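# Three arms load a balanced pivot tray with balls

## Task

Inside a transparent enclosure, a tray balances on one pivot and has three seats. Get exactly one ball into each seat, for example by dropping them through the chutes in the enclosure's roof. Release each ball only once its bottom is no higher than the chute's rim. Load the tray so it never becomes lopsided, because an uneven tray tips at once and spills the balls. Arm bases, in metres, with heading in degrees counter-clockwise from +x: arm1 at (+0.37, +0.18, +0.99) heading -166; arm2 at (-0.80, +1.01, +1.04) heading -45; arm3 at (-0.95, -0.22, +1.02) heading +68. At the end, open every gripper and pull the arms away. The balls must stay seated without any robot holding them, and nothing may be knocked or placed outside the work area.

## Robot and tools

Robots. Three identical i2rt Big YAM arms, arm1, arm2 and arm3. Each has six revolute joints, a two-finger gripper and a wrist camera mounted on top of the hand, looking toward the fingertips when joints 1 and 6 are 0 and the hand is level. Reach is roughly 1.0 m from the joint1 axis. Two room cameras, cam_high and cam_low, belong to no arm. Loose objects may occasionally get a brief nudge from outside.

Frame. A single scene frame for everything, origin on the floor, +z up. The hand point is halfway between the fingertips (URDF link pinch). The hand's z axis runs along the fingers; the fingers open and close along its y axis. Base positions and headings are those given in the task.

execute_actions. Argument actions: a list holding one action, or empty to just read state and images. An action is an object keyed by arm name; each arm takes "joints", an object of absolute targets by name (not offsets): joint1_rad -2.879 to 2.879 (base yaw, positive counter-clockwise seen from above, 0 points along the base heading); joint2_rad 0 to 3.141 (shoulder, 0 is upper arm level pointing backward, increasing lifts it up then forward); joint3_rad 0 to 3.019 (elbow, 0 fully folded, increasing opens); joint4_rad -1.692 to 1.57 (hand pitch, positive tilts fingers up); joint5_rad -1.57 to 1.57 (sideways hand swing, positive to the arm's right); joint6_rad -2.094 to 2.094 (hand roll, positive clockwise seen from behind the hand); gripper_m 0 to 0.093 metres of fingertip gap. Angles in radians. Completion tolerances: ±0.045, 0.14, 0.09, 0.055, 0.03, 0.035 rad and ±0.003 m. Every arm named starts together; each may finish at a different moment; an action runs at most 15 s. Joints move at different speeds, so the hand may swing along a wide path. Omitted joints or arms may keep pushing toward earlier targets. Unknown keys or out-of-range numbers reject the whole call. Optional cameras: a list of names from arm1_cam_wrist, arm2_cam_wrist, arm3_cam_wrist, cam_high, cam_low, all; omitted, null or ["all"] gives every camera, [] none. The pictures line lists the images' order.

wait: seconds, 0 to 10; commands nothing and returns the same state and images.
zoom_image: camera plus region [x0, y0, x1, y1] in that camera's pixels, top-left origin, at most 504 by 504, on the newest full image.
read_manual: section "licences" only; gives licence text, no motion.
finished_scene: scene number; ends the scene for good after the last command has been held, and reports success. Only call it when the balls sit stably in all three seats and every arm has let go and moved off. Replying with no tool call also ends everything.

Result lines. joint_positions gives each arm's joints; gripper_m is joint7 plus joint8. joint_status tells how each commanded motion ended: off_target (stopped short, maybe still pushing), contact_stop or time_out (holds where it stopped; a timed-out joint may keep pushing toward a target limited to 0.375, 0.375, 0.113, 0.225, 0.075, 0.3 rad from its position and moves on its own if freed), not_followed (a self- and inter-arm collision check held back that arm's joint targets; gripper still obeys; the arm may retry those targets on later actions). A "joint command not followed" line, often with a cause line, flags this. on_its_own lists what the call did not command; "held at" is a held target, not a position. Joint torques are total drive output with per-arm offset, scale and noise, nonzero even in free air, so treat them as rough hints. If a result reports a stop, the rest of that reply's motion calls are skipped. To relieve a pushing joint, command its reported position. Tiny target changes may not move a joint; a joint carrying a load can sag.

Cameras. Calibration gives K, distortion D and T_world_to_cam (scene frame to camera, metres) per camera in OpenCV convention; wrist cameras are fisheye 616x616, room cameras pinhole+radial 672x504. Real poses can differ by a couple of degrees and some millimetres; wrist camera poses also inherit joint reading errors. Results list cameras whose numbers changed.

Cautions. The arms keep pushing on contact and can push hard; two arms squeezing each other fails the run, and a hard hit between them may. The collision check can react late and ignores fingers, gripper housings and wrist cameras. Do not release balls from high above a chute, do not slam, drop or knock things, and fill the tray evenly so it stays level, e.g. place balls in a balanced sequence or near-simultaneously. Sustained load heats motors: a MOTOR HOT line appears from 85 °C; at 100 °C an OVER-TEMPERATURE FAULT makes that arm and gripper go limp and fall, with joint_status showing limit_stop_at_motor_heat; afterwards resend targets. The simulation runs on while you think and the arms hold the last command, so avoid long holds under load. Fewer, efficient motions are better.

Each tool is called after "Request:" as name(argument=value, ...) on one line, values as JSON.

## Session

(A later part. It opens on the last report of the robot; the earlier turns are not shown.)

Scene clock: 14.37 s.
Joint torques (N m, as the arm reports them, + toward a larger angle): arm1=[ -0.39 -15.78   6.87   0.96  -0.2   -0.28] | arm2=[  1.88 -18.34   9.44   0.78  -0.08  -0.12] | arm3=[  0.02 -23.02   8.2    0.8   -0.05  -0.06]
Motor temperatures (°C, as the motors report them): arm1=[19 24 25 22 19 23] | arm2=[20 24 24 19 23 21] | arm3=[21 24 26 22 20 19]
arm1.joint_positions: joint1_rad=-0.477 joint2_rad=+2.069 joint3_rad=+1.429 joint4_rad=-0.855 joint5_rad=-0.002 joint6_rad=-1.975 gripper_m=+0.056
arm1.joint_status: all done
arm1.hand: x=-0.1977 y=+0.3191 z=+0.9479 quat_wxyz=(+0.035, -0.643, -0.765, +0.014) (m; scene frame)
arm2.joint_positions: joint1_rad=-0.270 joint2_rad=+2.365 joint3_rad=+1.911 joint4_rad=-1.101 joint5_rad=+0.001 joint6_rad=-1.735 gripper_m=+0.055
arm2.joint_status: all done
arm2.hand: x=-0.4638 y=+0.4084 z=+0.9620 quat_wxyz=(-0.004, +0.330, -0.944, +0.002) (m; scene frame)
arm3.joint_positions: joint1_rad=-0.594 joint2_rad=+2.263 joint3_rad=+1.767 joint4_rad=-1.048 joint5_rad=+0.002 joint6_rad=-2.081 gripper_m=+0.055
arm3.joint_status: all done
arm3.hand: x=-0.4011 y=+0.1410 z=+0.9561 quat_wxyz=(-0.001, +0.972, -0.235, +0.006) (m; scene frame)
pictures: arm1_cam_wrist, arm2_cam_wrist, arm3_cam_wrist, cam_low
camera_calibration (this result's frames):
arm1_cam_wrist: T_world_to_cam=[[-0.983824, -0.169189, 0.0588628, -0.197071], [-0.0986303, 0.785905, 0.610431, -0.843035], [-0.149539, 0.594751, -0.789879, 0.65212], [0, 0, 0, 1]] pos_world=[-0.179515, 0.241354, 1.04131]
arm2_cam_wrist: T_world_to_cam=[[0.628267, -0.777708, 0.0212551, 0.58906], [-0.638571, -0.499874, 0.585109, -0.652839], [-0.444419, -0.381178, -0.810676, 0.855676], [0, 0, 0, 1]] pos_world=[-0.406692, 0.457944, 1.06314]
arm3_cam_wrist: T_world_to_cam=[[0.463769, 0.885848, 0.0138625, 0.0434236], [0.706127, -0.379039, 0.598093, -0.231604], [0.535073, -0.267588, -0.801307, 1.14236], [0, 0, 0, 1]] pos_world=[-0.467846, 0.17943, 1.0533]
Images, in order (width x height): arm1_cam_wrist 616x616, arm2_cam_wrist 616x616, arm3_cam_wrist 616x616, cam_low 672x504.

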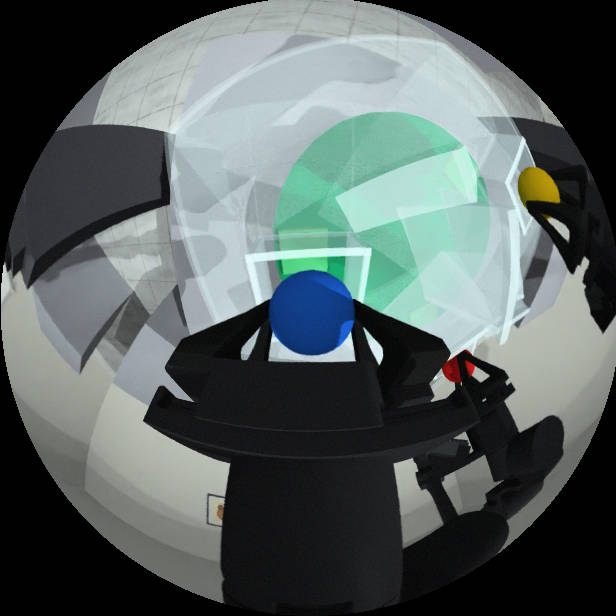

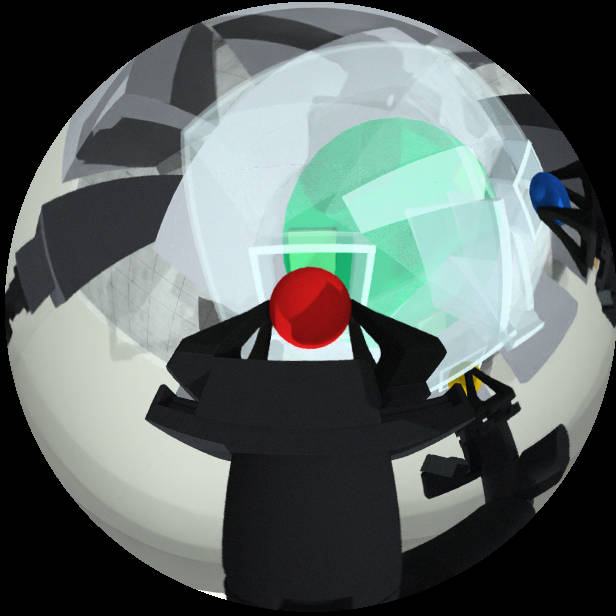

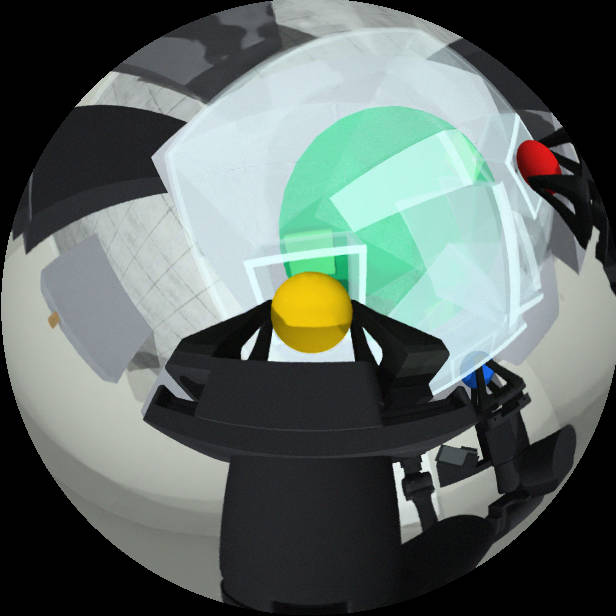

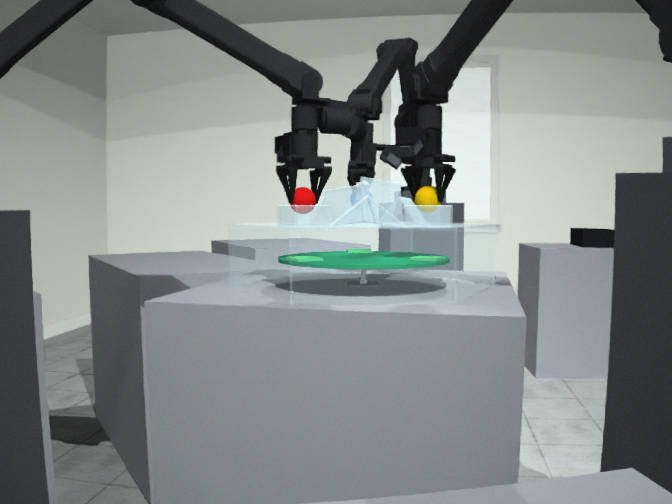

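Request:
execute_actions(actions=[{"arm1":{"joints":{"gripper_m":0.08}},"arm2":{"joints":{"gripper_m":0.08}},"arm3":{"joints":{"gripper_m":0.08}}}], cameras=[])

Request:
execute_actions(actions=[{"arm1":{"joints":{"joint2_rad":1.5,"joint3_rad":1.4,"joint4_rad":-1.4}},"arm2":{"joints":{"joint2_rad":1.65,"joint3_rad":1.7,"joint4_rad":-1.55}},"arm3":{"joints":{"joint2_rad":1.6,"joint3_rad":1.6,"joint4_rad":-1.5}}}], cameras=["cam_low","cam_high"])

Scene clock: 15.00 s.
Joint torques (N m, as the arm reports them, + toward a larger angle): arm1=[ -0.27 -15.92   6.92   0.9   -0.2   -0.28] | arm2=[  1.93 -18.89   9.22   0.78  -0.08  -0.12] | arm3=[  0.13 -22.93   8.18   0.81  -0.05  -0.06]
Motor temperatures (°C, as the motors report them): arm1=[19 24 25 22 19 23] | arm2=[20 24 24 19 23 21] | arm3=[21 24 26 22 20 19]
arm1.joint_positions: joint1_rad=-0.477 joint2_rad=+2.068 joint3_rad=+1.429 joint4_rad=-0.855 joint5_rad=-0.002 joint6_rad=-1.975 gripper_m=+0.080
arm1.joint_status: all done
arm1.hand: x=-0.1980 y=+0.3191 z=+0.9483 quat_wxyz=(+0.035, -0.643, -0.765, +0.015) (m; scene frame)
arm2.joint_positions: joint1_rad=-0.270 joint2_rad=+2.365 joint3_rad=+1.911 joint4_rad=-1.101 joint5_rad=+0.001 joint6_rad=-1.735 gripper_m=+0.080
arm2.joint_status: all done
arm2.hand: x=-0.4638 y=+0.4084 z=+0.9620 quat_wxyz=(-0.004, +0.330, -0.944, +0.002) (m; scene frame)
arm3.joint_positions: joint1_rad=-0.594 joint2_rad=+2.263 joint3_rad=+1.767 joint4_rad=-1.048 joint5_rad=+0.002 joint6_rad=-2.081 gripper_m=+0.080
arm3.joint_status: all done
arm3.hand: x=-0.4011 y=+0.1410 z=+0.9561 quat_wxyz=(-0.001, +0.972, -0.235, +0.006) (m; scene frame)
pictures: none
No camera images: the call's "cameras" was empty. Leave "cameras" out to get every camera's image.

Scene clock: 16.60 s.
Joint torques (N m, as the arm reports them, + toward a larger angle): arm1=[-0.35 -9.76  9.06 -0.52 -0.21 -0.27] | arm2=[  1.86 -11.46   9.99  -0.12  -0.08  -0.11] | arm3=[  0.15 -14.16  10.     0.27  -0.04  -0.06]
Motor temperatures (°C, as the motors report them): arm1=[19 24 25 22 19 23] | arm2=[20 25 24 19 23 21] | arm3=[21 25 26 22 20 19]
arm1.joint_positions: joint1_rad=-0.477 joint2_rad=+1.501 joint3_rad=+1.386 joint4_rad=-1.383 joint5_rad=-0.002 joint6_rad=-1.976 gripper_m=+0.080
arm1.joint_status: all done
arm1.hand: x=-0.0751 y=+0.2879 z=+1.2146 quat_wxyz=(+0.034, -0.643, -0.765, +0.014) (m; scene frame)
arm2.joint_positions: joint1_rad=-0.270 joint2_rad=+1.639 joint3_rad=+1.691 joint4_rad=-1.538 joint5_rad=+0.001 joint6_rad=-1.735 gripper_m=+0.080
arm2.joint_status: all done
arm2.hand: x=-0.5468 y=+0.5514 z=+1.3085 quat_wxyz=(-0.010, +0.329, -0.943, +0.036) (m; scene frame)
arm3.joint_positions: joint1_rad=-0.594 joint2_rad=+1.604 joint3_rad=+1.583 joint4_rad=-1.494 joint5_rad=+0.002 joint6_rad=-2.081 gripper_m=+0.080
arm3.joint_status: all done
arm3.hand: x=-0.5314 y=+0.0563 z=+1.2609 quat_wxyz=(-0.012, +0.972, -0.235, +0.016) (m; scene frame)
pictures: cam_high, cam_low
Images, in order (width x height): cam_high 672x504, cam_low 672x504.

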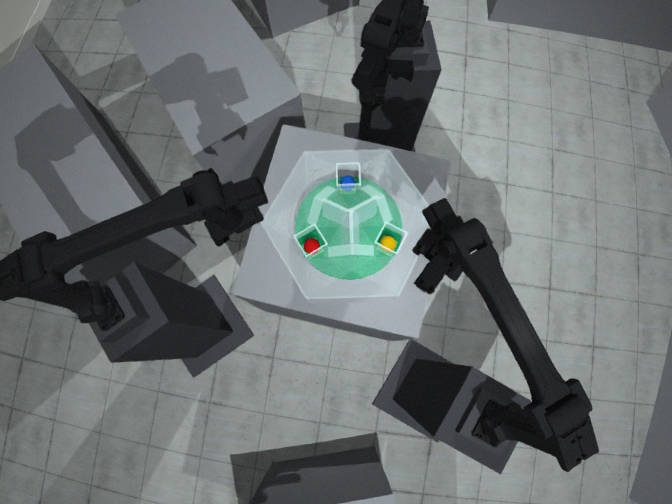

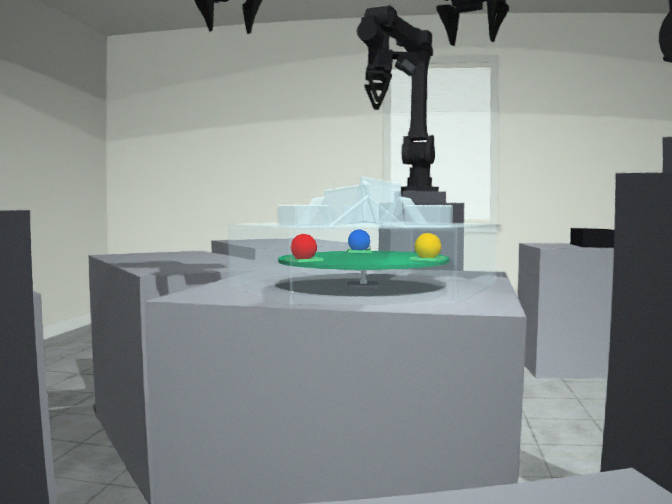

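Request:
finished_scene(scene=2)

The scene is finished: the task was done.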